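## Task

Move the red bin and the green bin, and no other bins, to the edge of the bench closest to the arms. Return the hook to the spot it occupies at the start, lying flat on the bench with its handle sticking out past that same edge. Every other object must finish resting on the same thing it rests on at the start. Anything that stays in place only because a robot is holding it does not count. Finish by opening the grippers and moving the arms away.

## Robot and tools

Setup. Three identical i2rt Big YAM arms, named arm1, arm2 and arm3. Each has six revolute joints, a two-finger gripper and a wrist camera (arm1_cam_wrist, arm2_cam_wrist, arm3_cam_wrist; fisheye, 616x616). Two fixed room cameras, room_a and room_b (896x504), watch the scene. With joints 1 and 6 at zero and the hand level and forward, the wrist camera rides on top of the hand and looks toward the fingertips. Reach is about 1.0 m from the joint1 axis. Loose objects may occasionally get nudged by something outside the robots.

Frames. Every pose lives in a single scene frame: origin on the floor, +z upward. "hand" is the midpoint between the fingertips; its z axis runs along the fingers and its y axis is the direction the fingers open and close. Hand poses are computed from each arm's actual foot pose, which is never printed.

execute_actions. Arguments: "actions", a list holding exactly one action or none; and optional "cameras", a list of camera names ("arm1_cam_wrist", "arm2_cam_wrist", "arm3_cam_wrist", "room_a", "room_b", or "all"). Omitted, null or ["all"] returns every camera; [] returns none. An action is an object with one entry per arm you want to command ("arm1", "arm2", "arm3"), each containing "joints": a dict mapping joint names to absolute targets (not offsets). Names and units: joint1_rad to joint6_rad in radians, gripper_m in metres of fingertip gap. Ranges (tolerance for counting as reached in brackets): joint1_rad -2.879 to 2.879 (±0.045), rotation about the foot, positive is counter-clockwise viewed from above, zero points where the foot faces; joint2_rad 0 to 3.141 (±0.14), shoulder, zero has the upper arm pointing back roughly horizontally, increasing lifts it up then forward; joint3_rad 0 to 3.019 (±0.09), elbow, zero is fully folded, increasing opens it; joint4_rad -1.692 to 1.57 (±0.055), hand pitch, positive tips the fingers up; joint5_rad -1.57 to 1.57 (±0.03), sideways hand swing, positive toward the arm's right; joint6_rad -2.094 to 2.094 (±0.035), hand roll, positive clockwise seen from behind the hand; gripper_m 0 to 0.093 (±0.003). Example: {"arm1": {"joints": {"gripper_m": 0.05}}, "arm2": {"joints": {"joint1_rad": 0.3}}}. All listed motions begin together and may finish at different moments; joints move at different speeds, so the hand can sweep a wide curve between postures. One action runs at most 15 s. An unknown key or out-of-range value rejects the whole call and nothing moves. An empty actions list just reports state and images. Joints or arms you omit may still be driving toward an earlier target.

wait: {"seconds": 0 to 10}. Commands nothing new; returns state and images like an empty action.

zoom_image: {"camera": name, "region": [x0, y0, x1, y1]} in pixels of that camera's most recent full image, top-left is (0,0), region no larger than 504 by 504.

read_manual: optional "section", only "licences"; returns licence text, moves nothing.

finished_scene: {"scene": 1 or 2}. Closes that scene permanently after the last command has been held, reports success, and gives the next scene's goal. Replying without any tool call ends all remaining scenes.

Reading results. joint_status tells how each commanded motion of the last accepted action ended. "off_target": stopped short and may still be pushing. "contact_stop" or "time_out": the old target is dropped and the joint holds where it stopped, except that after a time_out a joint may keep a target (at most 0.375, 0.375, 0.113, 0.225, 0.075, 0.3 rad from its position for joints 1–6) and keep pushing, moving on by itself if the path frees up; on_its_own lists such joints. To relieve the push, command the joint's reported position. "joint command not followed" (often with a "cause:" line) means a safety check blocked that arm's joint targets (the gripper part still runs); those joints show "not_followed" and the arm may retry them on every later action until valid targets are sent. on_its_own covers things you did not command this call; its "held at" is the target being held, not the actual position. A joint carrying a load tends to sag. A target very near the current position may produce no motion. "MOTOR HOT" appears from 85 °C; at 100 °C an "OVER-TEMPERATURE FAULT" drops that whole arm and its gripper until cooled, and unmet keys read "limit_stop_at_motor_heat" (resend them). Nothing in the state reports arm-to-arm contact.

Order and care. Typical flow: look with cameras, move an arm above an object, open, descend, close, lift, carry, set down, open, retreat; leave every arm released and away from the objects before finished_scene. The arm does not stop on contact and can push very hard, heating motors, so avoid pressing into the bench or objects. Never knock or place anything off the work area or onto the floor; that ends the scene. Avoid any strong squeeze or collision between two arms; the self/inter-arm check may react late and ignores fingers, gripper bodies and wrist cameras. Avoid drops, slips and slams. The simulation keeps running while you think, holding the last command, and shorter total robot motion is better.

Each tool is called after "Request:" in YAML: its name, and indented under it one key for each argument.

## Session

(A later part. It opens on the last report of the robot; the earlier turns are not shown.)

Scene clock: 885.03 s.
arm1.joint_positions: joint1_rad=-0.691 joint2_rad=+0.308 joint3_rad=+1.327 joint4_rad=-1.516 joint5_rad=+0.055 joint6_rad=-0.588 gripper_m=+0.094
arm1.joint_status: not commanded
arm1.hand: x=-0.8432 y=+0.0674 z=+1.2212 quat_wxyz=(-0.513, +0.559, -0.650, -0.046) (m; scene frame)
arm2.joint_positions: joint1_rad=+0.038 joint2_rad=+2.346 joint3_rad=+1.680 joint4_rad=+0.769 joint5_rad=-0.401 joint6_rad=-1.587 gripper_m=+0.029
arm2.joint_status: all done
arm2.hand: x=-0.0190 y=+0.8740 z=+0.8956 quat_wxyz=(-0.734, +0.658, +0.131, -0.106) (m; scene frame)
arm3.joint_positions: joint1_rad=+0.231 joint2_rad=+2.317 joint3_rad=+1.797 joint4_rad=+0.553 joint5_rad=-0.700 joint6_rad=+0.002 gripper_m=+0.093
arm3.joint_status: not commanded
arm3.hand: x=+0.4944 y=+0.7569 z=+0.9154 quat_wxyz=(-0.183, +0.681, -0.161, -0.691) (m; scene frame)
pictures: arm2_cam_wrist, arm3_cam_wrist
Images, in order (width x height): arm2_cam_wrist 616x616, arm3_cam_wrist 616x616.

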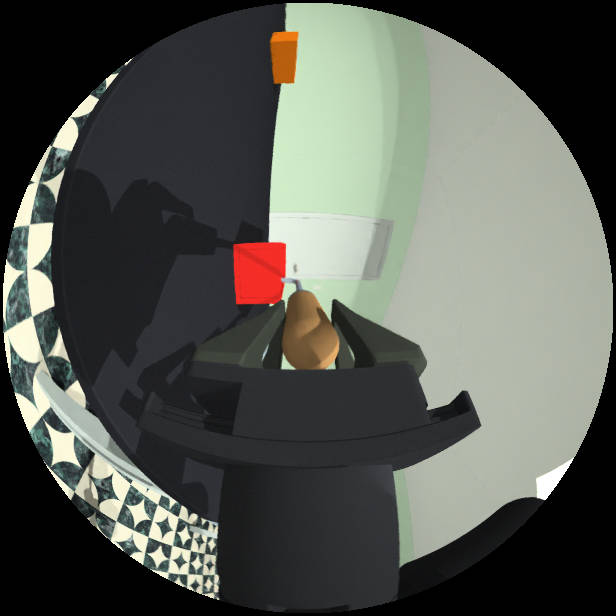

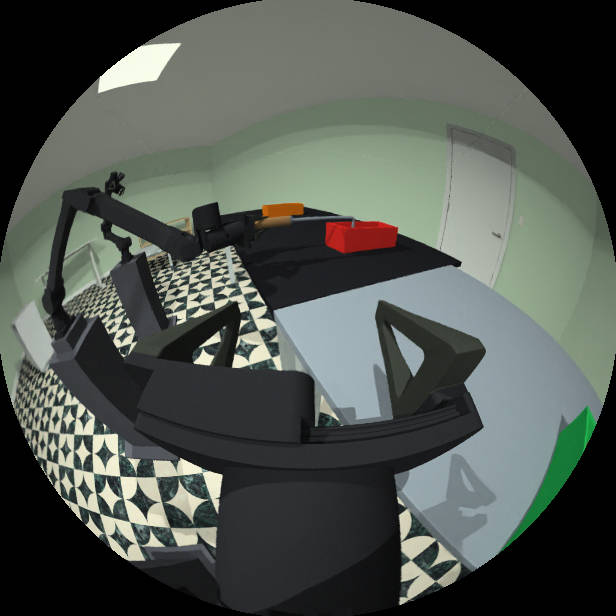

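Request:
execute_actions:
  actions:
    - {"arm2": {"joints": {"joint2_rad": 2.125, "joint3_rad": 1.44}}}
  cameras: ["arm2_cam_wrist", "arm3_cam_wrist"]

Request:
zoom_image:
  camera: "arm3_cam_wrist"
  region: [160, 150, 420, 300]

Scene clock: 907.37 s.
arm1.joint_positions: joint1_rad=-0.691 joint2_rad=+0.308 joint3_rad=+1.327 joint4_rad=-1.516 joint5_rad=+0.055 joint6_rad=-0.588 gripper_m=+0.094
arm1.joint_status: not commanded
arm1.hand: x=-0.8432 y=+0.0674 z=+1.2212 quat_wxyz=(-0.513, +0.559, -0.650, -0.046) (m; scene frame)
arm2.joint_positions: joint1_rad=+0.038 joint2_rad=+2.164 joint3_rad=+1.416 joint4_rad=+0.768 joint5_rad=-0.400 joint6_rad=-1.588 gripper_m=+0.029
arm2.joint_status: all done
arm2.hand: x=-0.0228 y=+0.8094 z=+0.9051 quat_wxyz=(-0.706, +0.688, +0.125, -0.113) (m; scene frame)
arm3.joint_positions: joint1_rad=+0.231 joint2_rad=+2.317 joint3_rad=+1.797 joint4_rad=+0.553 joint5_rad=-0.700 joint6_rad=+0.002 gripper_m=+0.093
arm3.joint_status: not commanded
arm3.hand: x=+0.4944 y=+0.7569 z=+0.9154 quat_wxyz=(-0.183, +0.681, -0.161, -0.691) (m; scene frame)
pictures: arm2_cam_wrist, arm3_cam_wrist
Images, in order (width x height): arm2_cam_wrist 616x616, arm3_cam_wrist 616x616.

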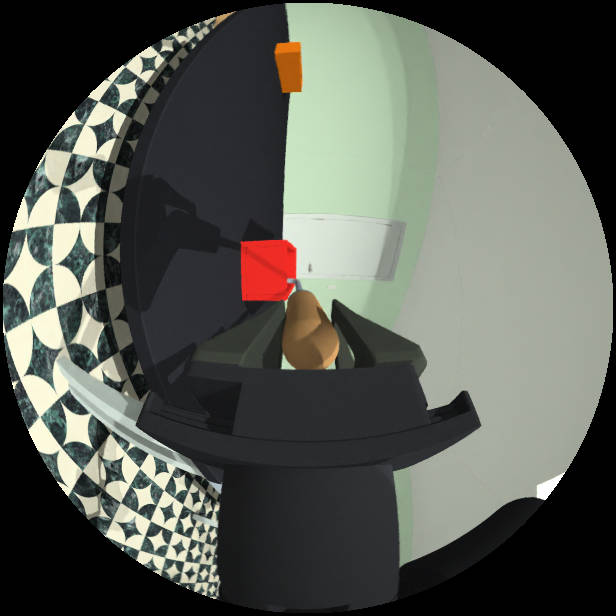

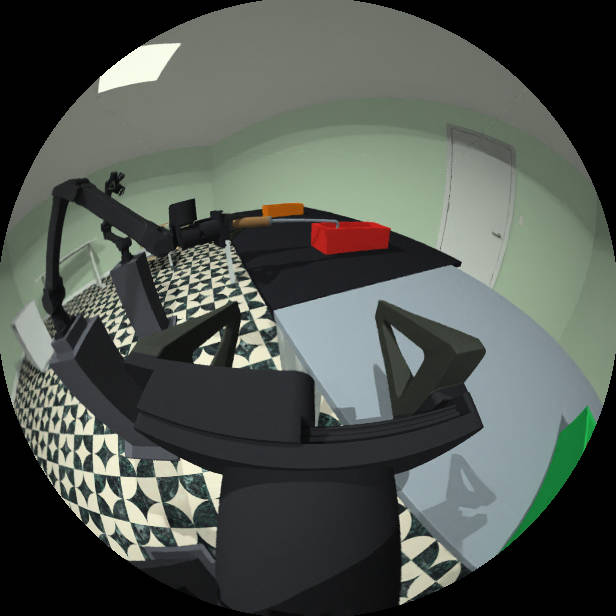

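Region (160, 150, 420, 300) of arm3_cam_wrist's 616x616 image, scaled by 1.938, with more detail than that image has; it fills the top 291 rows of this view, and the rest is white.

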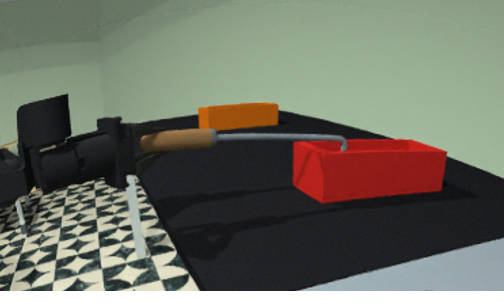

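Request:
zoom_image:
  camera: "arm2_cam_wrist"
  region: [200, 200, 380, 340]

Region (200, 200, 380, 340) of arm2_cam_wrist's 616x616 image, scaled by 2.800, with more detail than that image has.

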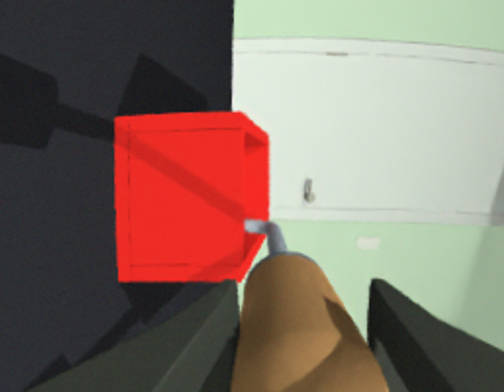

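Request:
execute_actions:
  actions:
    - {"arm2": {"joints": {"joint1_rad": 0.072}}}
  cameras: ["arm2_cam_wrist"]

Request:
zoom_image:
  camera: "arm2_cam_wrist"
  region: [200, 200, 380, 340]

Scene clock: 940.53 s.
arm1.joint_positions: joint1_rad=-0.691 joint2_rad=+0.308 joint3_rad=+1.327 joint4_rad=-1.516 joint5_rad=+0.055 joint6_rad=-0.588 gripper_m=+0.094
arm1.joint_status: not commanded
arm1.hand: x=-0.8432 y=+0.0674 z=+1.2212 quat_wxyz=(-0.513, +0.559, -0.650, -0.046) (m; scene frame)
arm2.joint_positions: joint1_rad=+0.070 joint2_rad=+2.164 joint3_rad=+1.416 joint4_rad=+0.768 joint5_rad=-0.399 joint6_rad=-1.588 gripper_m=+0.029
arm2.joint_status: all done
arm2.hand: x=-0.0490 y=+0.8084 z=+0.9052 quat_wxyz=(-0.704, +0.686, +0.136, -0.124) (m; scene frame)
arm3.joint_positions: joint1_rad=+0.231 joint2_rad=+2.317 joint3_rad=+1.797 joint4_rad=+0.553 joint5_rad=-0.700 joint6_rad=+0.002 gripper_m=+0.093
arm3.joint_status: not commanded
arm3.hand: x=+0.4944 y=+0.7569 z=+0.9154 quat_wxyz=(-0.183, +0.681, -0.161, -0.691) (m; scene frame)
pictures: arm2_cam_wrist
Images, in order (width x height): arm2_cam_wrist 616x616.

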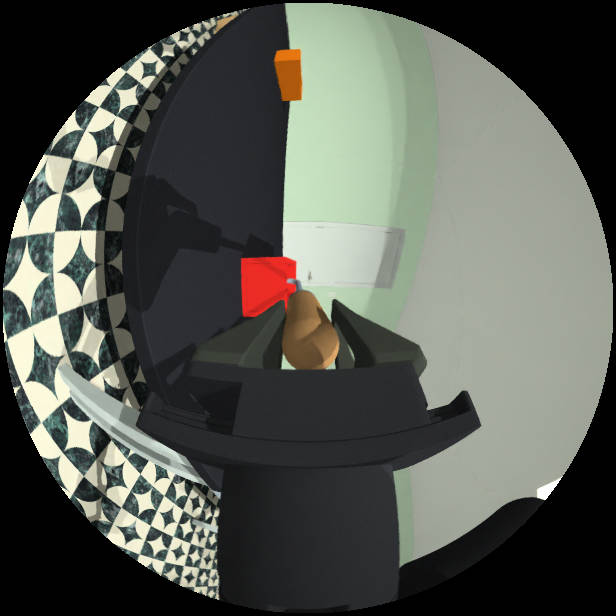

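Region (200, 200, 380, 340) of arm2_cam_wrist's 616x616 image, scaled by 2.800, with more detail than that image has.

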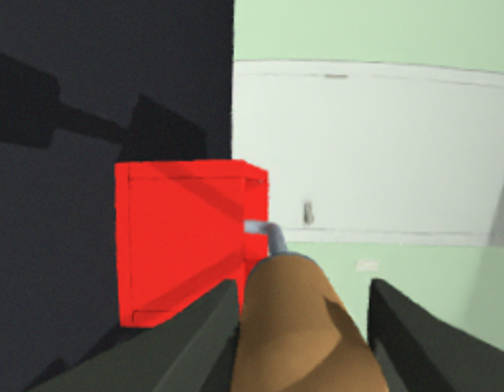

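Request:
execute_actions:
  actions:
    - {"arm2": {"joints": {"joint2_rad": 1.943, "joint3_rad": 1.195}}}
  cameras: ["arm2_cam_wrist", "arm3_cam_wrist"]

Request:
zoom_image:
  camera: "arm3_cam_wrist"
  region: [140, 150, 400, 300]

Scene clock: 956.43 s.
arm1.joint_positions: joint1_rad=-0.691 joint2_rad=+0.308 joint3_rad=+1.327 joint4_rad=-1.516 joint5_rad=+0.055 joint6_rad=-0.588 gripper_m=+0.094
arm1.joint_status: not commanded
arm1.hand: x=-0.8432 y=+0.0674 z=+1.2212 quat_wxyz=(-0.513, +0.559, -0.650, -0.046) (m; scene frame)
arm2.joint_positions: joint1_rad=+0.070 joint2_rad=+1.987 joint3_rad=+1.177 joint4_rad=+0.768 joint5_rad=-0.398 joint6_rad=-1.592 gripper_m=+0.029
arm2.joint_status: all done
arm2.hand: x=-0.0509 y=+0.7389 z=+0.9168 quat_wxyz=(-0.683, +0.707, +0.132, -0.127) (m; scene frame)
arm3.joint_positions: joint1_rad=+0.231 joint2_rad=+2.317 joint3_rad=+1.797 joint4_rad=+0.553 joint5_rad=-0.700 joint6_rad=+0.002 gripper_m=+0.093
arm3.joint_status: not commanded
arm3.hand: x=+0.4944 y=+0.7569 z=+0.9154 quat_wxyz=(-0.183, +0.681, -0.161, -0.691) (m; scene frame)
pictures: arm2_cam_wrist, arm3_cam_wrist
Images, in order (width x height): arm2_cam_wrist 616x616, arm3_cam_wrist 616x616.

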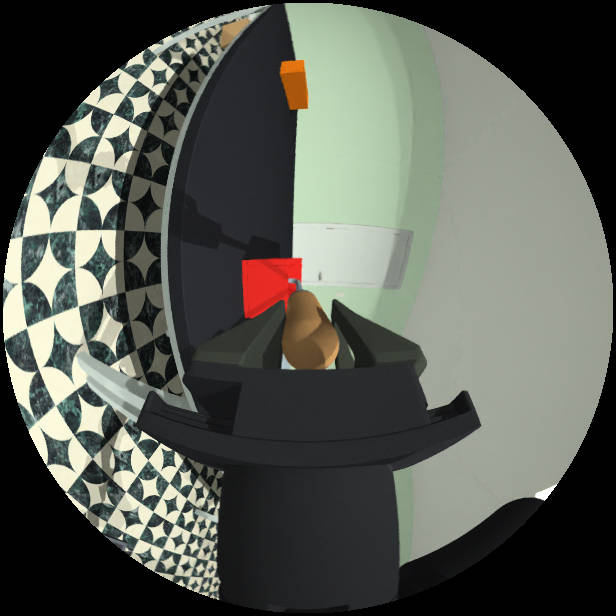

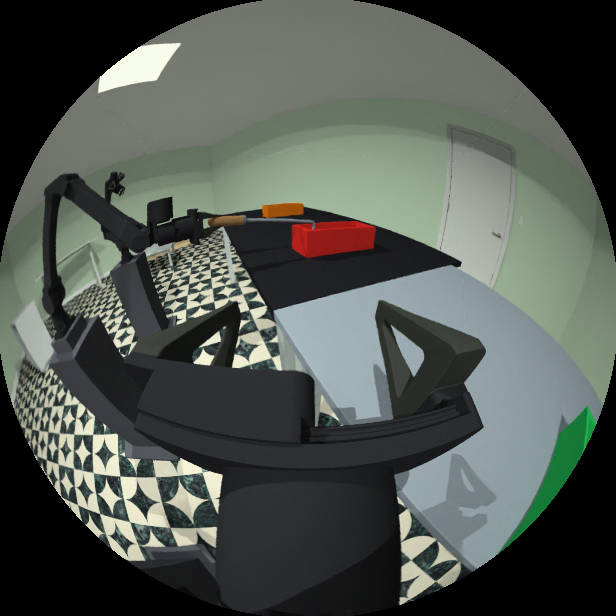

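Region (140, 150, 400, 300) of arm3_cam_wrist's 616x616 image, scaled by 1.938, with more detail than that image has; it fills the top 291 rows of this view, and the rest is white.

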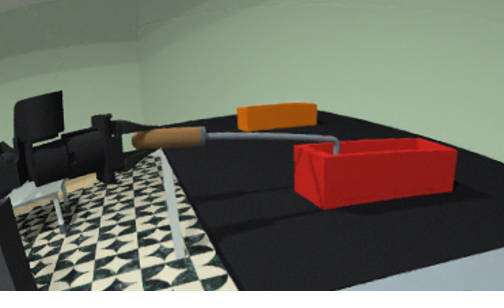

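Request:
execute_actions:
  actions:
    - {"arm2": {"joints": {"joint2_rad": 1.72, "joint3_rad": 0.921}}}
  cameras: ["arm2_cam_wrist", "arm3_cam_wrist"]

Request:
zoom_image:
  camera: "arm3_cam_wrist"
  region: [120, 150, 380, 320]

Scene clock: 961.37 s.
arm1.joint_positions: joint1_rad=-0.691 joint2_rad=+0.308 joint3_rad=+1.327 joint4_rad=-1.516 joint5_rad=+0.055 joint6_rad=-0.588 gripper_m=+0.094
arm1.joint_status: not commanded
arm1.hand: x=-0.8432 y=+0.0674 z=+1.2212 quat_wxyz=(-0.513, +0.559, -0.650, -0.046) (m; scene frame)
arm2.joint_positions: joint1_rad=+0.070 joint2_rad=+1.755 joint3_rad=+0.904 joint4_rad=+0.768 joint5_rad=-0.398 joint6_rad=-1.593 gripper_m=+0.029
arm2.joint_status: all done
arm2.hand: x=-0.0534 y=+0.6476 z=+0.9375 quat_wxyz=(-0.669, +0.720, +0.130, -0.130) (m; scene frame)
arm3.joint_positions: joint1_rad=+0.231 joint2_rad=+2.317 joint3_rad=+1.797 joint4_rad=+0.553 joint5_rad=-0.700 joint6_rad=+0.002 gripper_m=+0.093
arm3.joint_status: not commanded
arm3.hand: x=+0.4944 y=+0.7569 z=+0.9154 quat_wxyz=(-0.183, +0.681, -0.161, -0.691) (m; scene frame)
pictures: arm2_cam_wrist, arm3_cam_wrist
Images, in order (width x height): arm2_cam_wrist 616x616, arm3_cam_wrist 616x616.

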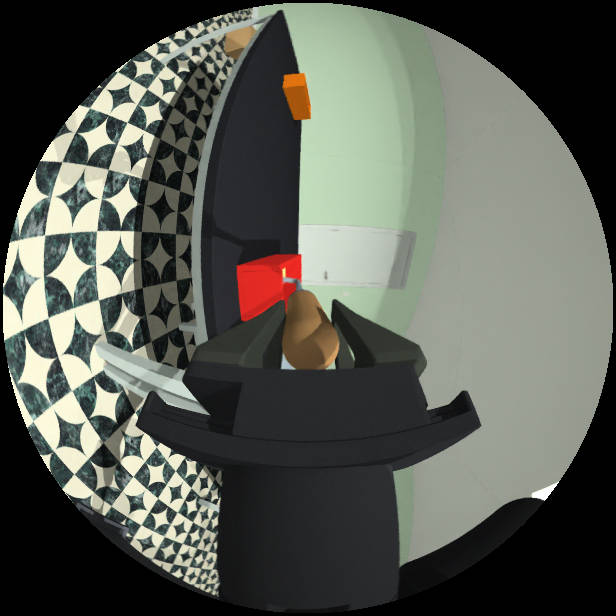

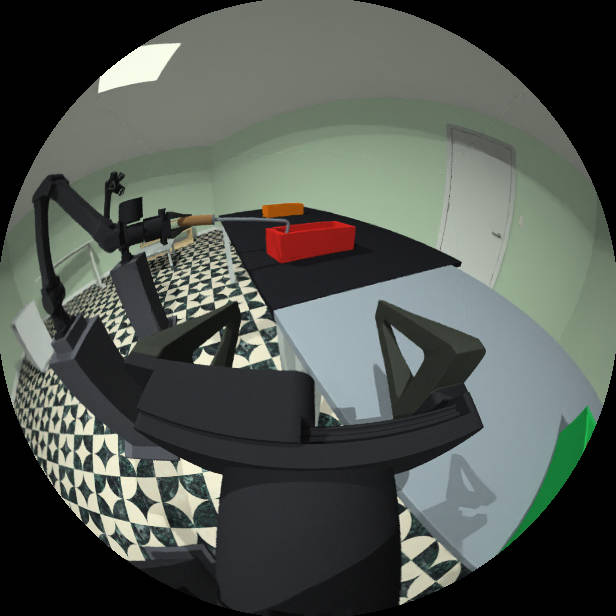

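Region (120, 150, 380, 320) of arm3_cam_wrist's 616x616 image, scaled by 1.938, with more detail than that image has; it fills the top 330 rows of this view, and the rest is white.

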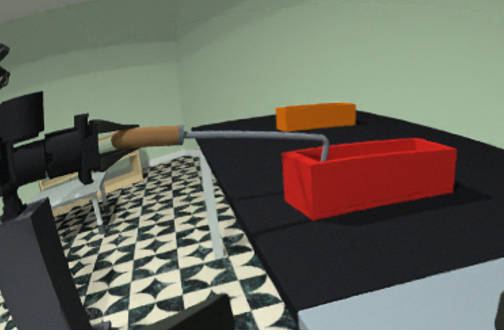

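Request:
zoom_image:
  camera: "arm2_cam_wrist"
  region: [180, 200, 360, 340]

Region (180, 200, 360, 340) of arm2_cam_wrist's 616x616 image, scaled by 2.800, with more detail than that image has.

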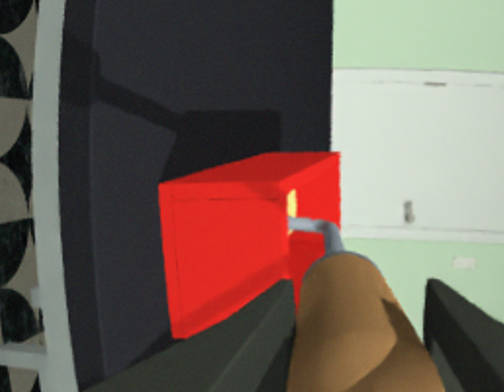

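Request:
execute_actions:
  actions:
    - {"arm2": {"joints": {"joint1_rad": 0.044}}}
  cameras: ["arm2_cam_wrist"]

Request:
zoom_image:
  camera: "arm2_cam_wrist"
  region: [180, 200, 360, 340]

Scene clock: 975.20 s.
arm1.joint_positions: joint1_rad=-0.691 joint2_rad=+0.308 joint3_rad=+1.327 joint4_rad=-1.516 joint5_rad=+0.055 joint6_rad=-0.588 gripper_m=+0.094
arm1.joint_status: not commanded
arm1.hand: x=-0.8432 y=+0.0674 z=+1.2212 quat_wxyz=(-0.513, +0.559, -0.650, -0.046) (m; scene frame)
arm2.joint_positions: joint1_rad=+0.050 joint2_rad=+1.755 joint3_rad=+0.904 joint4_rad=+0.768 joint5_rad=-0.398 joint6_rad=-1.593 gripper_m=+0.029
arm2.joint_status: all done
arm2.hand: x=-0.0402 y=+0.6484 z=+0.9375 quat_wxyz=(-0.670, +0.722, +0.122, -0.123) (m; scene frame)
arm3.joint_positions: joint1_rad=+0.231 joint2_rad=+2.317 joint3_rad=+1.797 joint4_rad=+0.553 joint5_rad=-0.700 joint6_rad=+0.002 gripper_m=+0.093
arm3.joint_status: not commanded
arm3.hand: x=+0.4944 y=+0.7569 z=+0.9154 quat_wxyz=(-0.183, +0.681, -0.161, -0.691) (m; scene frame)
pictures: arm2_cam_wrist
Images, in order (width x height): arm2_cam_wrist 616x616.

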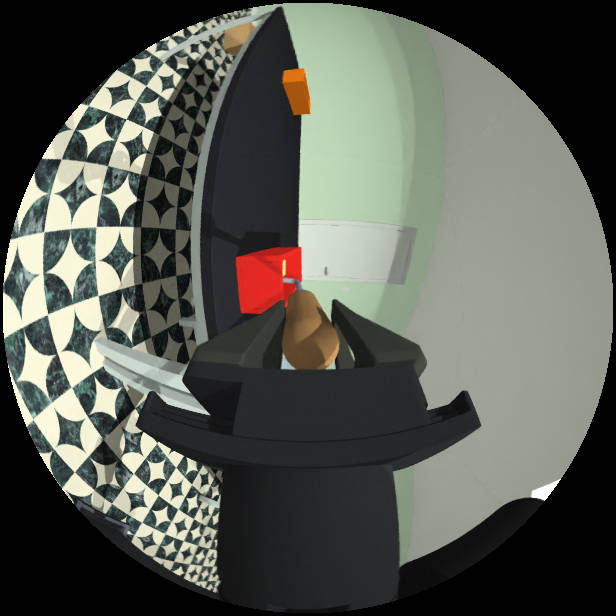

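Region (180, 200, 360, 340) of arm2_cam_wrist's 616x616 image, scaled by 2.800, with more detail than that image has.

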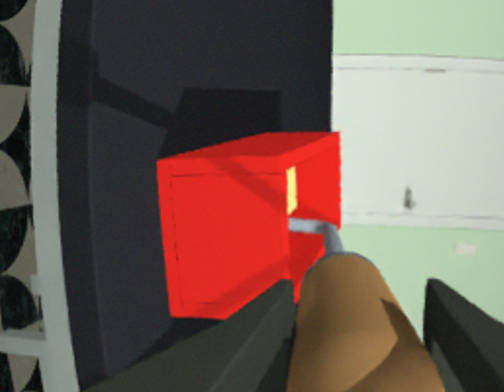

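Request:
execute_actions:
  actions:
    - {"arm2": {"joints": {"joint2_rad": 1.557, "joint3_rad": 0.721}}}
  cameras: ["arm2_cam_wrist", "arm3_cam_wrist"]

Request:
zoom_image:
  camera: "arm3_cam_wrist"
  region: [120, 150, 380, 320]

Request:
zoom_image:
  camera: "arm2_cam_wrist"
  region: [180, 200, 360, 340]

Scene clock: 990.03 s.
arm1.joint_positions: joint1_rad=-0.691 joint2_rad=+0.308 joint3_rad=+1.327 joint4_rad=-1.516 joint5_rad=+0.055 joint6_rad=-0.588 gripper_m=+0.094
arm1.joint_status: not commanded
arm1.hand: x=-0.8432 y=+0.0674 z=+1.2212 quat_wxyz=(-0.513, +0.559, -0.650, -0.046) (m; scene frame)
arm2.joint_positions: joint1_rad=+0.050 joint2_rad=+1.593 joint3_rad=+0.699 joint4_rad=+0.768 joint5_rad=-0.398 joint6_rad=-1.593 gripper_m=+0.029
arm2.joint_status: all done
arm2.hand: x=-0.0439 y=+0.5752 z=+0.9339 quat_wxyz=(-0.655, +0.736, +0.119, -0.127) (m; scene frame)
arm3.joint_positions: joint1_rad=+0.231 joint2_rad=+2.317 joint3_rad=+1.797 joint4_rad=+0.553 joint5_rad=-0.700 joint6_rad=+0.002 gripper_m=+0.093
arm3.joint_status: not commanded
arm3.hand: x=+0.4944 y=+0.7569 z=+0.9154 quat_wxyz=(-0.183, +0.681, -0.161, -0.691) (m; scene frame)
pictures: arm2_cam_wrist, arm3_cam_wrist
Images, in order (width x height): arm2_cam_wrist 616x616, arm3_cam_wrist 616x616.

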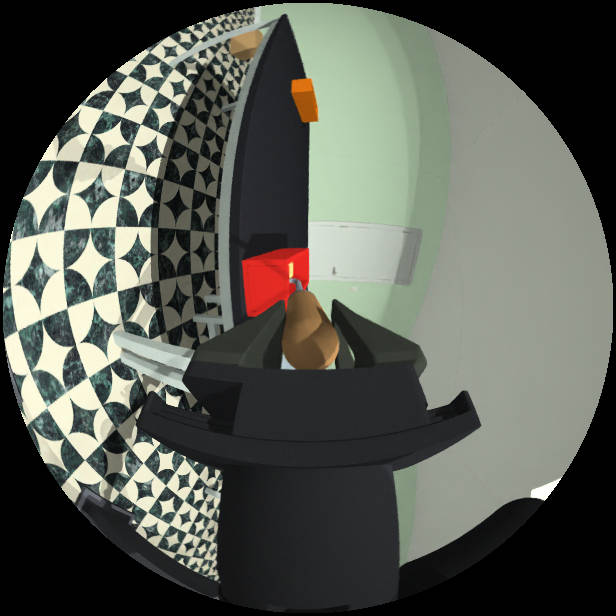

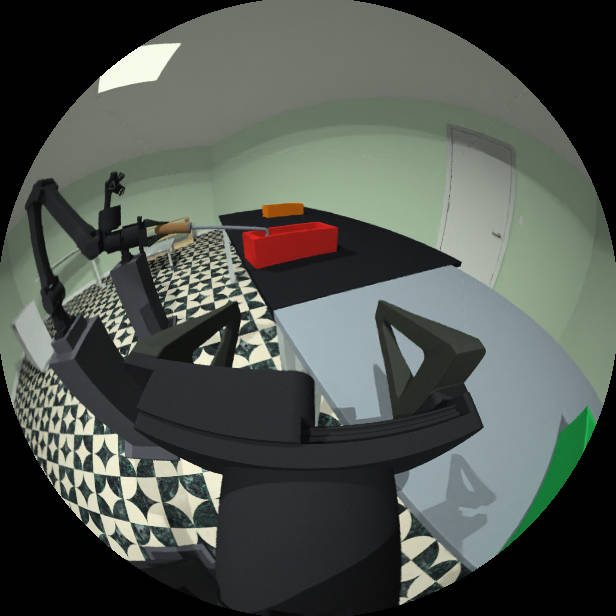

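Region (120, 150, 380, 320) of arm3_cam_wrist's 616x616 image, scaled by 1.938, with more detail than that image has; it fills the top 330 rows of this view, and the rest is white.

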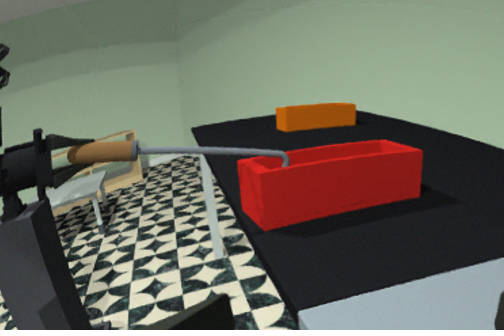

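Region (180, 200, 360, 340) of arm2_cam_wrist's 616x616 image, scaled by 2.800, with more detail than that image has.

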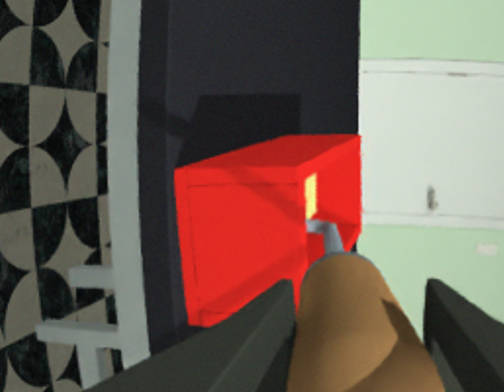

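Request:
execute_actions:
  actions:
    - {"arm2": {"joints": {"joint2_rad": 1.47, "joint3_rad": 0.93}}, "arm3": {"joints": {"joint1_rad": 0.1, "joint2_rad": 1.9, "joint5_rad": -0.25}}}
  cameras: ["arm2_cam_wrist", "arm3_cam_wrist", "room_a"]

Scene clock: 1018.27 s.
arm1.joint_positions: joint1_rad=-0.691 joint2_rad=+0.308 joint3_rad=+1.327 joint4_rad=-1.516 joint5_rad=+0.055 joint6_rad=-0.588 gripper_m=+0.094
arm1.joint_status: not commanded
arm1.hand: x=-0.8432 y=+0.0674 z=+1.2212 quat_wxyz=(-0.513, +0.559, -0.650, -0.046) (m; scene frame)
arm2.joint_positions: joint1_rad=+0.050 joint2_rad=+1.491 joint3_rad=+0.882 joint4_rad=+0.765 joint5_rad=-0.398 joint6_rad=-1.593 gripper_m=+0.029
arm2.joint_status: all done
arm2.hand: x=-0.0414 y=+0.6091 z=+1.0843 quat_wxyz=(-0.750, +0.638, +0.140, -0.103) (m; scene frame)
arm3.joint_positions: joint1_rad=+0.105 joint2_rad=+1.897 joint3_rad=+1.832 joint4_rad=+0.553 joint5_rad=-0.253 joint6_rad=+0.002 gripper_m=+0.093
arm3.joint_status: all done
arm3.hand: x=+0.6730 y=+0.7570 z=+1.2923 quat_wxyz=(-0.471, +0.471, -0.225, -0.711) (m; scene frame)
pictures: arm2_cam_wrist, arm3_cam_wrist, room_a
Images, in order (width x height): arm2_cam_wrist 616x616, arm3_cam_wrist 616x616, room_a 896x504.

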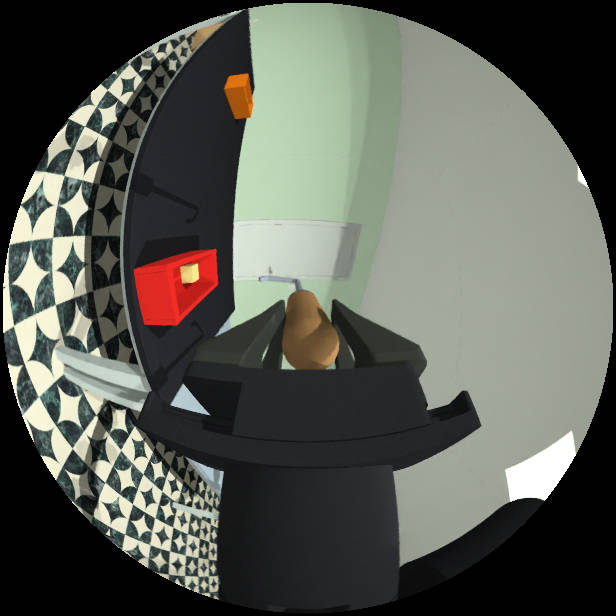

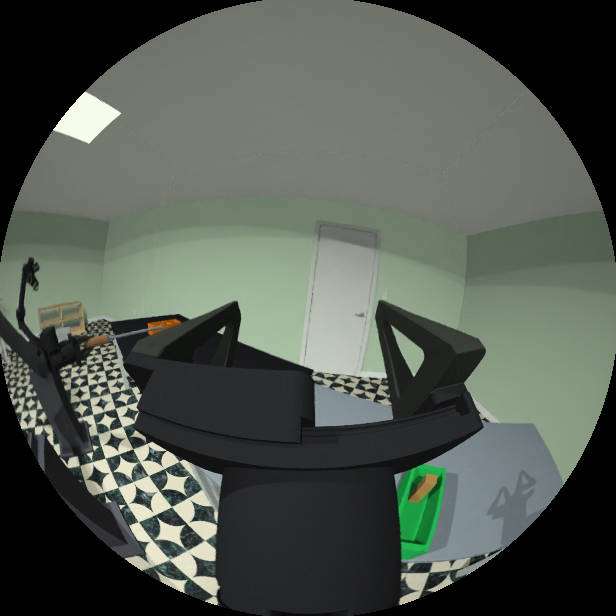

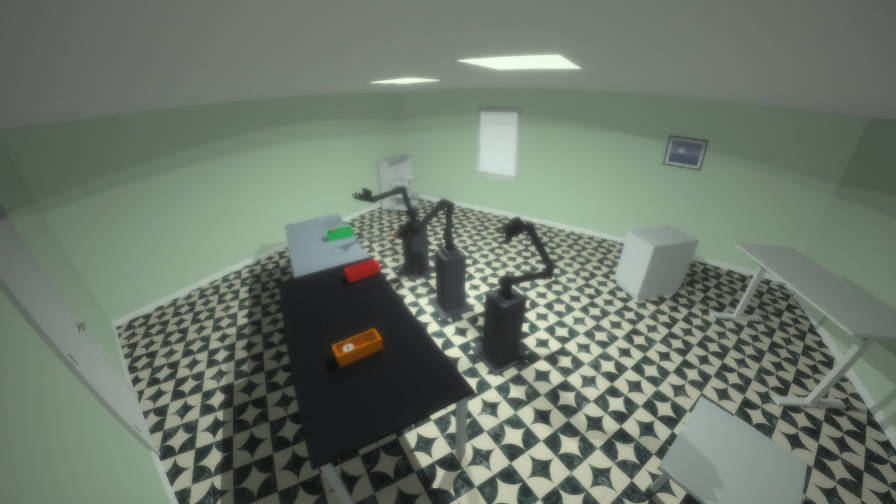

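Request:
execute_actions:
  actions:
    - {"arm2": {"joints": {"joint1_rad": -0.588, "joint2_rad": 2.29, "joint3_rad": 1.77, "joint5_rad": -0.686, "joint6_rad": 0.0}}, "arm3": {"joints": {"joint4_rad": 0.74, "joint5_rad": 0.696, "joint6_rad": 1.57}}}
  cameras: ["arm2_cam_wrist", "room_a", "room_b"]

Scene clock: 1036.50 s.
arm1.joint_positions: joint1_rad=-0.691 joint2_rad=+0.308 joint3_rad=+1.327 joint4_rad=-1.516 joint5_rad=+0.055 joint6_rad=-0.588 gripper_m=+0.094
arm1.joint_status: not commanded
arm1.hand: x=-0.8432 y=+0.0674 z=+1.2212 quat_wxyz=(-0.513, +0.559, -0.650, -0.046) (m; scene frame)
arm2.joint_positions: joint1_rad=-0.581 joint2_rad=+2.302 joint3_rad=+1.728 joint4_rad=+0.784 joint5_rad=-0.688 joint6_rad=-0.008 gripper_m=+0.029
arm2.joint_status: all done
arm2.hand: x=+0.4434 y=+0.7323 z=+0.9545 quat_wxyz=(-0.571, +0.491, -0.420, -0.506) (m; scene frame)
arm3.joint_positions: joint1_rad=+0.105 joint2_rad=+1.897 joint3_rad=+1.832 joint4_rad=+0.727 joint5_rad=+0.692 joint6_rad=+1.554 gripper_m=+0.093
arm3.joint_status: all done
arm3.hand: x=+0.8331 y=+0.7470 z=+1.3074 quat_wxyz=(-0.050, -0.244, -0.448, -0.859) (m; scene frame)
pictures: arm2_cam_wrist, room_a, room_b
Images, in order (width x height): arm2_cam_wrist 616x616, room_a 896x504, room_b 896x504.

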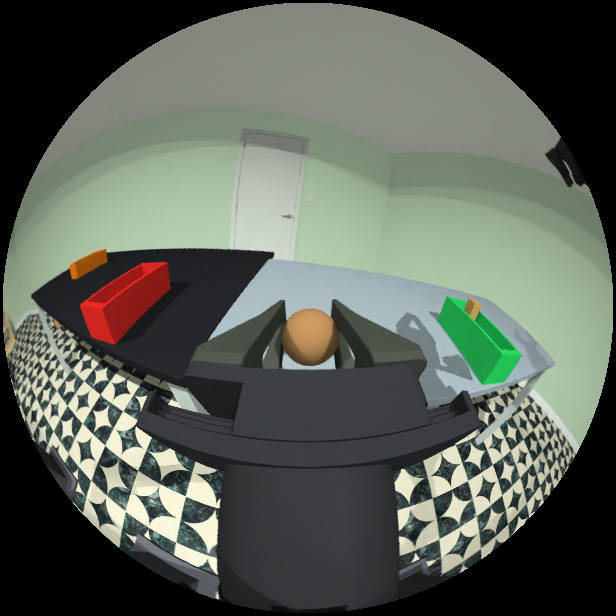

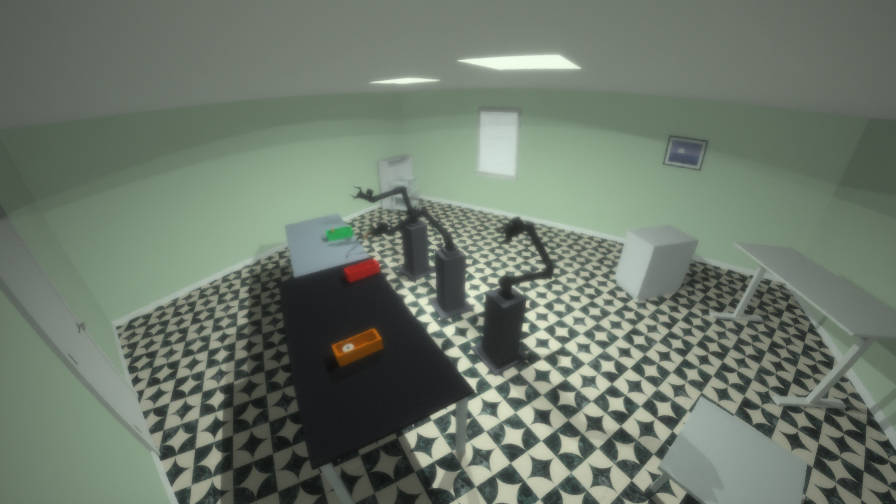

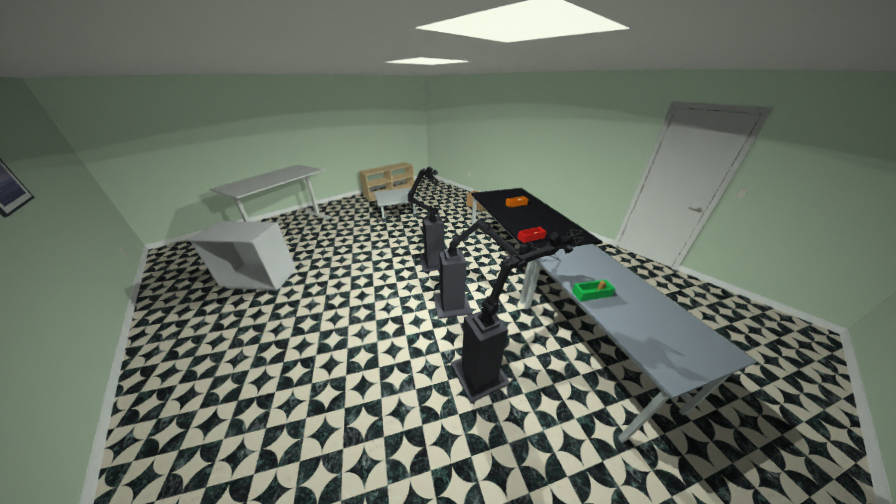

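Request:
execute_actions:
  actions:
    - {"arm2": {"joints": {"joint2_rad": 2.455, "joint3_rad": 1.705}}}
  cameras: ["arm2_cam_wrist"]

Scene clock: 1041.53 s.
arm1.joint_positions: joint1_rad=-0.691 joint2_rad=+0.308 joint3_rad=+1.327 joint4_rad=-1.516 joint5_rad=+0.055 joint6_rad=-0.588 gripper_m=+0.094
arm1.joint_status: not commanded
arm1.hand: x=-0.8432 y=+0.0674 z=+1.2212 quat_wxyz=(-0.513, +0.559, -0.650, -0.046) (m; scene frame)
arm2.joint_positions: joint1_rad=-0.584 joint2_rad=+2.470 joint3_rad=+1.694 joint4_rad=+0.797 joint5_rad=-0.684 joint6_rad=-0.007 gripper_m=+0.029
arm2.joint_status: all done
arm2.hand: x=+0.4401 y=+0.7248 z=+0.8011 quat_wxyz=(-0.508, +0.499, -0.491, -0.501) (m; scene frame)
arm3.joint_positions: joint1_rad=+0.105 joint2_rad=+1.897 joint3_rad=+1.832 joint4_rad=+0.727 joint5_rad=+0.692 joint6_rad=+1.554 gripper_m=+0.093
arm3.joint_status: not commanded
arm3.hand: x=+0.8331 y=+0.7470 z=+1.3074 quat_wxyz=(-0.050, -0.244, -0.448, -0.859) (m; scene frame)
pictures: arm2_cam_wrist
Images, in order (width x height): arm2_cam_wrist 616x616.

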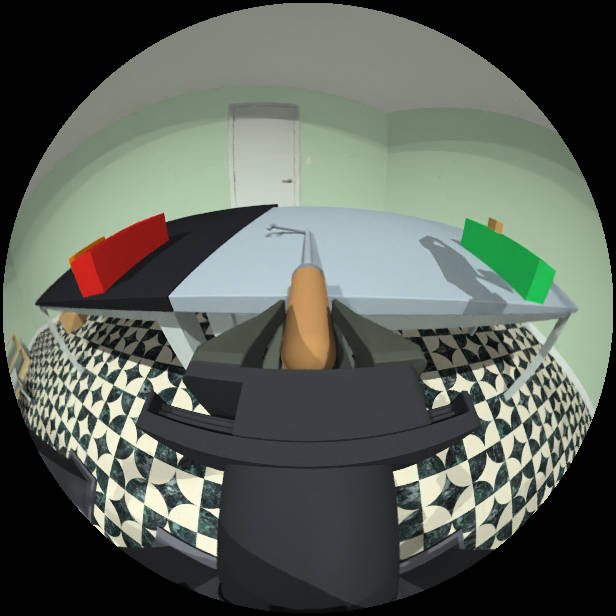

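Request:
execute_actions:
  actions:
    - {"arm2": {"joints": {"joint2_rad": 2.47, "gripper_m": 0.093}}, "arm3": {"joints": {"joint3_rad": 1.80, "joint4_rad": 0.72, "joint5_rad": 1.0}}}
  cameras: ["arm2_cam_wrist"]

Request:
execute_actions:
  actions:
    - {"arm2": {"joints": {"joint2_rad": 1.42, "joint3_rad": 0.83}}, "arm3": {"joints": {"joint1_rad": 0.566, "joint5_rad": 1.22, "joint6_rad": 1.585}}}
  cameras: ["arm2_cam_wrist", "room_b"]

Scene clock: 1077.90 s.
arm1.joint_positions: joint1_rad=-0.691 joint2_rad=+0.308 joint3_rad=+1.327 joint4_rad=-1.516 joint5_rad=+0.055 joint6_rad=-0.588 gripper_m=+0.094
arm1.joint_status: not commanded
arm1.hand: x=-0.8432 y=+0.0674 z=+1.2212 quat_wxyz=(-0.513, +0.559, -0.650, -0.046) (m; scene frame)
arm2.joint_positions: joint1_rad=-0.584 joint2_rad=+2.470 joint3_rad=+1.694 joint4_rad=+0.797 joint5_rad=-0.684 joint6_rad=-0.007 gripper_m=+0.093
arm2.joint_status: all done
arm2.hand: x=+0.4401 y=+0.7248 z=+0.8011 quat_wxyz=(-0.508, +0.499, -0.491, -0.501) (m; scene frame)
arm3.joint_positions: joint1_rad=+0.105 joint2_rad=+1.896 joint3_rad=+1.802 joint4_rad=+0.727 joint5_rad=+0.996 joint6_rad=+1.554 gripper_m=+0.093
arm3.joint_status: all done
arm3.hand: x=+0.8741 y=+0.7276 z=+1.2693 quat_wxyz=(-0.123, -0.367, -0.448, -0.806) (m; scene frame)
pictures: arm2_cam_wrist
Images, in order (width x height): arm2_cam_wrist 616x616.

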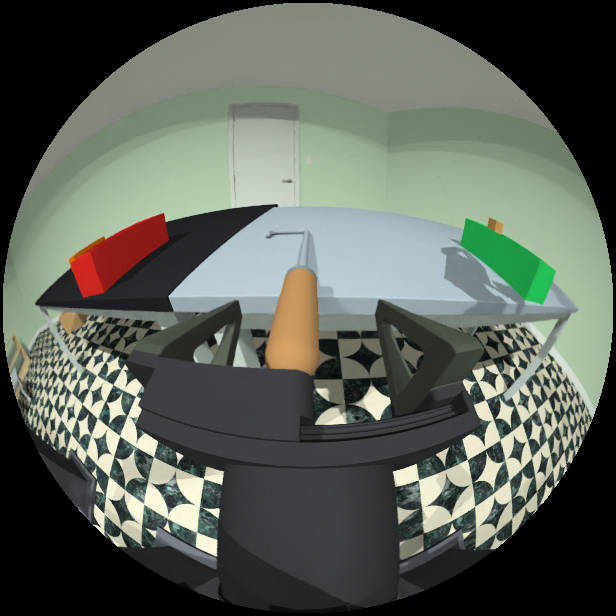

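Scene clock: 1079.70 s.
arm1.joint_positions: joint1_rad=-0.691 joint2_rad=+0.308 joint3_rad=+1.327 joint4_rad=-1.516 joint5_rad=+0.055 joint6_rad=-0.588 gripper_m=+0.094
arm1.joint_status: not commanded
arm1.hand: x=-0.8432 y=+0.0674 z=+1.2212 quat_wxyz=(-0.513, +0.559, -0.650, -0.046) (m; scene frame)
arm2.joint_positions: joint1_rad=-0.584 joint2_rad=+1.432 joint3_rad=+0.831 joint4_rad=+0.797 joint5_rad=-0.684 joint6_rad=-0.007 gripper_m=+0.093
arm2.joint_status: all done
arm2.hand: x=+0.2615 y=+0.5027 z=+1.0911 quat_wxyz=(-0.568, +0.490, -0.427, -0.505) (m; scene frame)
arm3.joint_positions: joint1_rad=+0.560 joint2_rad=+1.896 joint3_rad=+1.802 joint4_rad=+0.727 joint5_rad=+1.217 joint6_rad=+1.570 gripper_m=+0.093
arm3.joint_status: all done
arm3.hand: x=+0.5855 y=+0.6254 z=+1.2467 quat_wxyz=(+0.010, -0.347, -0.523, -0.779) (m; scene frame)
pictures: arm2_cam_wrist, room_b
Images, in order (width x height): arm2_cam_wrist 616x616, room_b 896x504.

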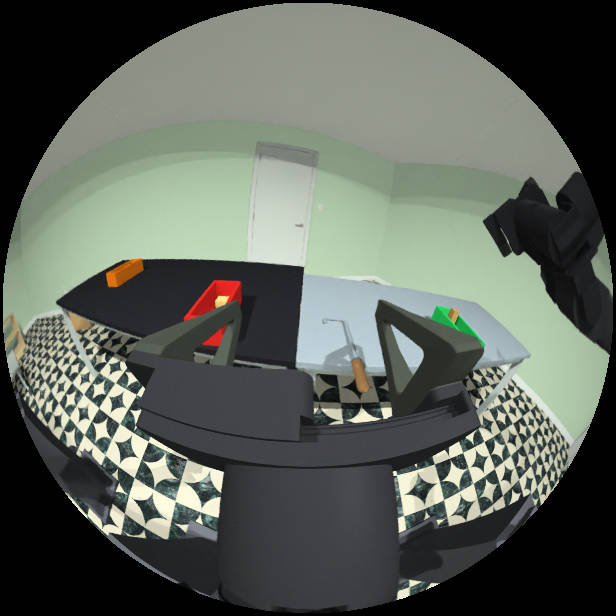

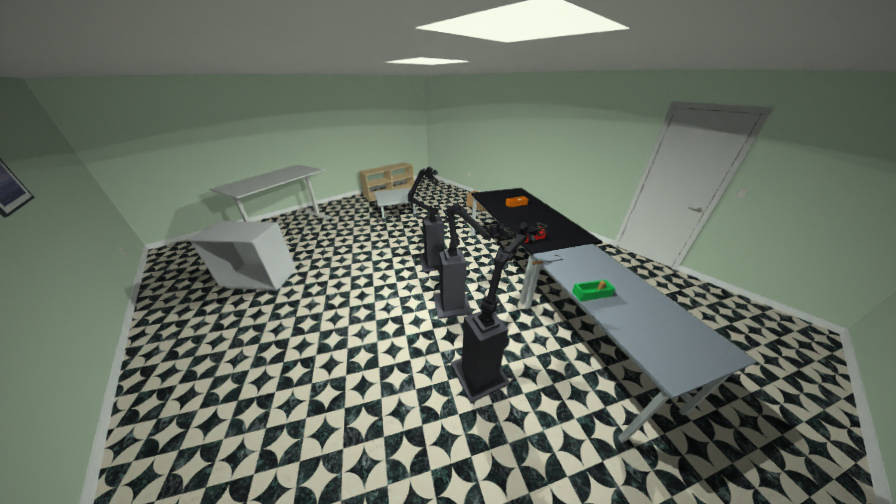

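Request:
execute_actions:
  actions:
    - {"arm2": {"joints": {"joint1_rad": 0.1, "joint4_rad": 0.6, "joint5_rad": 0.1}}, "arm3": {"joints": {"joint1_rad": 0.582, "joint2_rad": 2.50, "joint3_rad": 1.85, "joint4_rad": 0.70}}}
  cameras: ["arm2_cam_wrist", "arm3_cam_wrist"]

Scene clock: 1090.00 s.
arm1.joint_positions: joint1_rad=-0.691 joint2_rad=+0.308 joint3_rad=+1.327 joint4_rad=-1.516 joint5_rad=+0.055 joint6_rad=-0.588 gripper_m=+0.094
arm1.joint_status: not commanded
arm1.hand: x=-0.8432 y=+0.0674 z=+1.2212 quat_wxyz=(-0.513, +0.559, -0.650, -0.046) (m; scene frame)
arm2.joint_positions: joint1_rad=+0.105 joint2_rad=+1.432 joint3_rad=+0.831 joint4_rad=+0.609 joint5_rad=+0.096 joint6_rad=-0.007 gripper_m=+0.093
arm2.joint_status: all done
arm2.hand: x=+0.0085 y=+0.6012 z=+1.0544 quat_wxyz=(-0.525, +0.474, -0.519, -0.479) (m; scene frame)
arm3.joint_positions: joint1_rad=+0.576 joint2_rad=+2.481 joint3_rad=+1.818 joint4_rad=+0.695 joint5_rad=+1.218 joint6_rad=+1.572 gripper_m=+0.093
arm3.joint_status: all done
arm3.hand: x=+0.5109 y=+0.6981 z=+0.8138 quat_wxyz=(-0.165, -0.181, -0.677, -0.694) (m; scene frame)
pictures: arm2_cam_wrist, arm3_cam_wrist
Images, in order (width x height): arm2_cam_wrist 616x616, arm3_cam_wrist 616x616.

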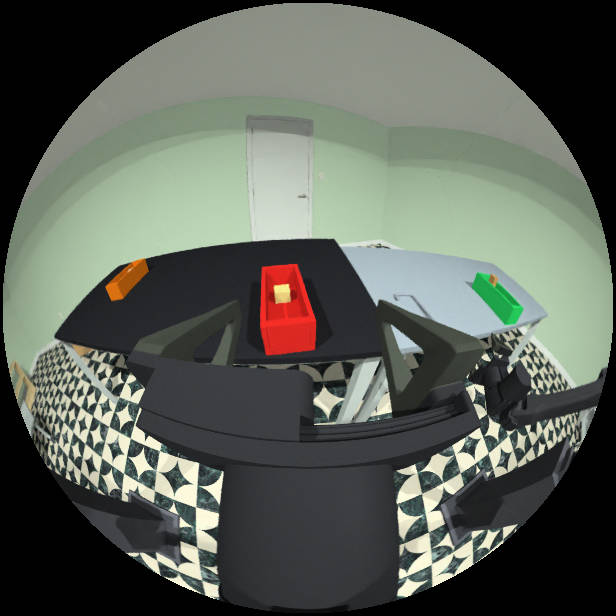

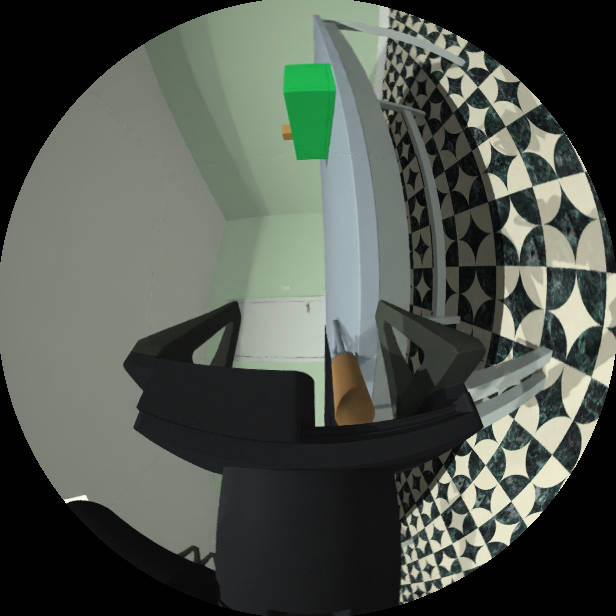

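Request:
execute_actions:
  actions:
    - {"arm3": {"joints": {"joint2_rad": 2.545, "joint5_rad": 0.745}}, "arm2": {"joints": {"joint5_rad": 0.6}}}
  cameras: ["arm2_cam_wrist", "arm3_cam_wrist"]

Scene clock: 1096.60 s.
arm1.joint_positions: joint1_rad=-0.691 joint2_rad=+0.308 joint3_rad=+1.327 joint4_rad=-1.516 joint5_rad=+0.055 joint6_rad=-0.588 gripper_m=+0.094
arm1.joint_status: not commanded
arm1.hand: x=-0.8432 y=+0.0674 z=+1.2212 quat_wxyz=(-0.513, +0.559, -0.650, -0.046) (m; scene frame)
arm2.joint_positions: joint1_rad=+0.105 joint2_rad=+1.432 joint3_rad=+0.831 joint4_rad=+0.609 joint5_rad=+0.596 joint6_rad=-0.007 gripper_m=+0.093
arm2.joint_status: all done
arm2.hand: x=+0.0886 y=+0.5727 z=+1.0537 quat_wxyz=(-0.625, +0.330, -0.622, -0.335) (m; scene frame)
arm3.joint_positions: joint1_rad=+0.576 joint2_rad=+2.521 joint3_rad=+1.818 joint4_rad=+0.695 joint5_rad=+0.748 joint6_rad=+1.572 gripper_m=+0.093
arm3.joint_status: all done
arm3.hand: x=+0.4355 y=+0.7168 z=+0.7825 quat_wxyz=(-0.013, -0.005, -0.707, -0.707) (m; scene frame)
pictures: arm2_cam_wrist, arm3_cam_wrist
Images, in order (width x height): arm2_cam_wrist 616x616, arm3_cam_wrist 616x616.

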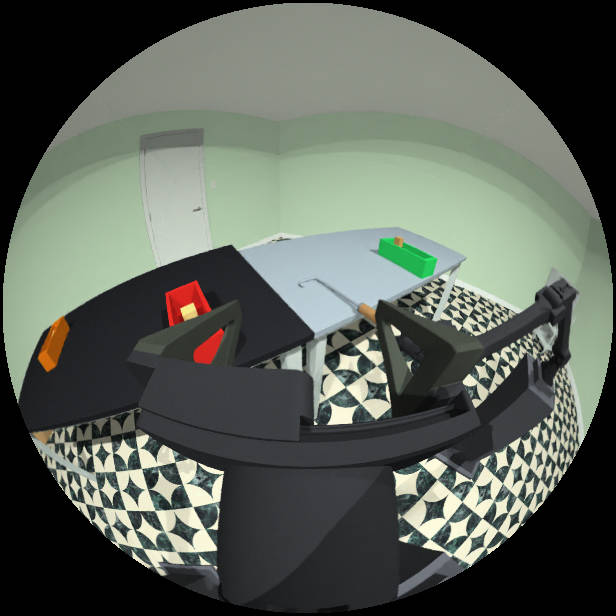

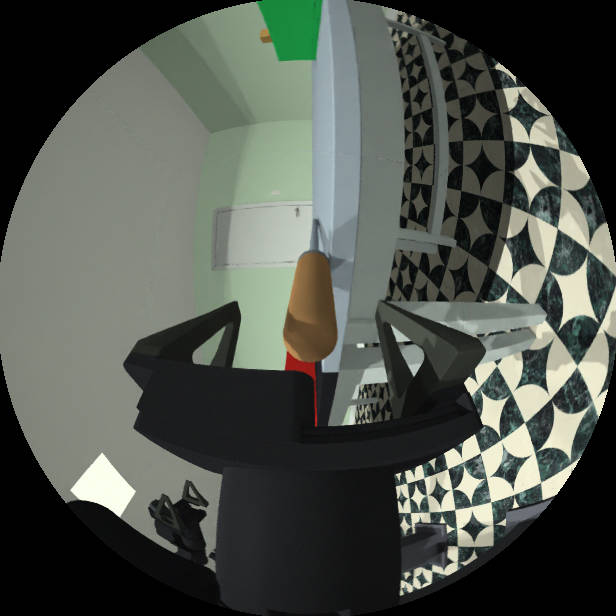

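Request:
execute_actions:
  actions:
    - {"arm3": {"joints": {"joint2_rad": 2.521, "gripper_m": 0.0}}}
  cameras: ["arm3_cam_wrist"]

Scene clock: 1105.80 s.
arm1.joint_positions: joint1_rad=-0.691 joint2_rad=+0.308 joint3_rad=+1.327 joint4_rad=-1.516 joint5_rad=+0.055 joint6_rad=-0.588 gripper_m=+0.094
arm1.joint_status: not commanded
arm1.hand: x=-0.8432 y=+0.0674 z=+1.2212 quat_wxyz=(-0.513, +0.559, -0.650, -0.046) (m; scene frame)
arm2.joint_positions: joint1_rad=+0.105 joint2_rad=+1.432 joint3_rad=+0.831 joint4_rad=+0.609 joint5_rad=+0.596 joint6_rad=-0.007 gripper_m=+0.093
arm2.joint_status: not commanded
arm2.hand: x=+0.0886 y=+0.5727 z=+1.0537 quat_wxyz=(-0.625, +0.330, -0.622, -0.335) (m; scene frame)
arm3.joint_positions: joint1_rad=+0.576 joint2_rad=+2.521 joint3_rad=+1.818 joint4_rad=+0.694 joint5_rad=+0.747 joint6_rad=+1.572 gripper_m=+0.030
arm3.joint_status: gripper_m off_target (ended at +0.030, target +0.000); the others done
arm3.hand: x=+0.4353 y=+0.7167 z=+0.7820 quat_wxyz=(-0.012, -0.004, -0.708, -0.706) (m; scene frame)
pictures: arm3_cam_wrist
Images, in order (width x height): arm3_cam_wrist 616x616.

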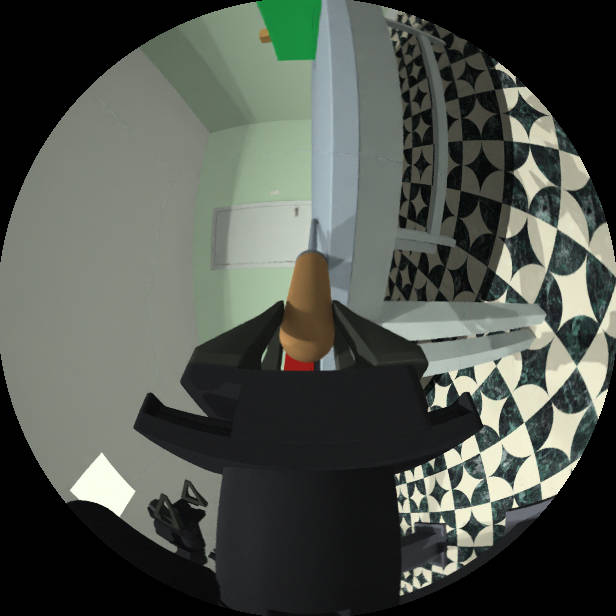

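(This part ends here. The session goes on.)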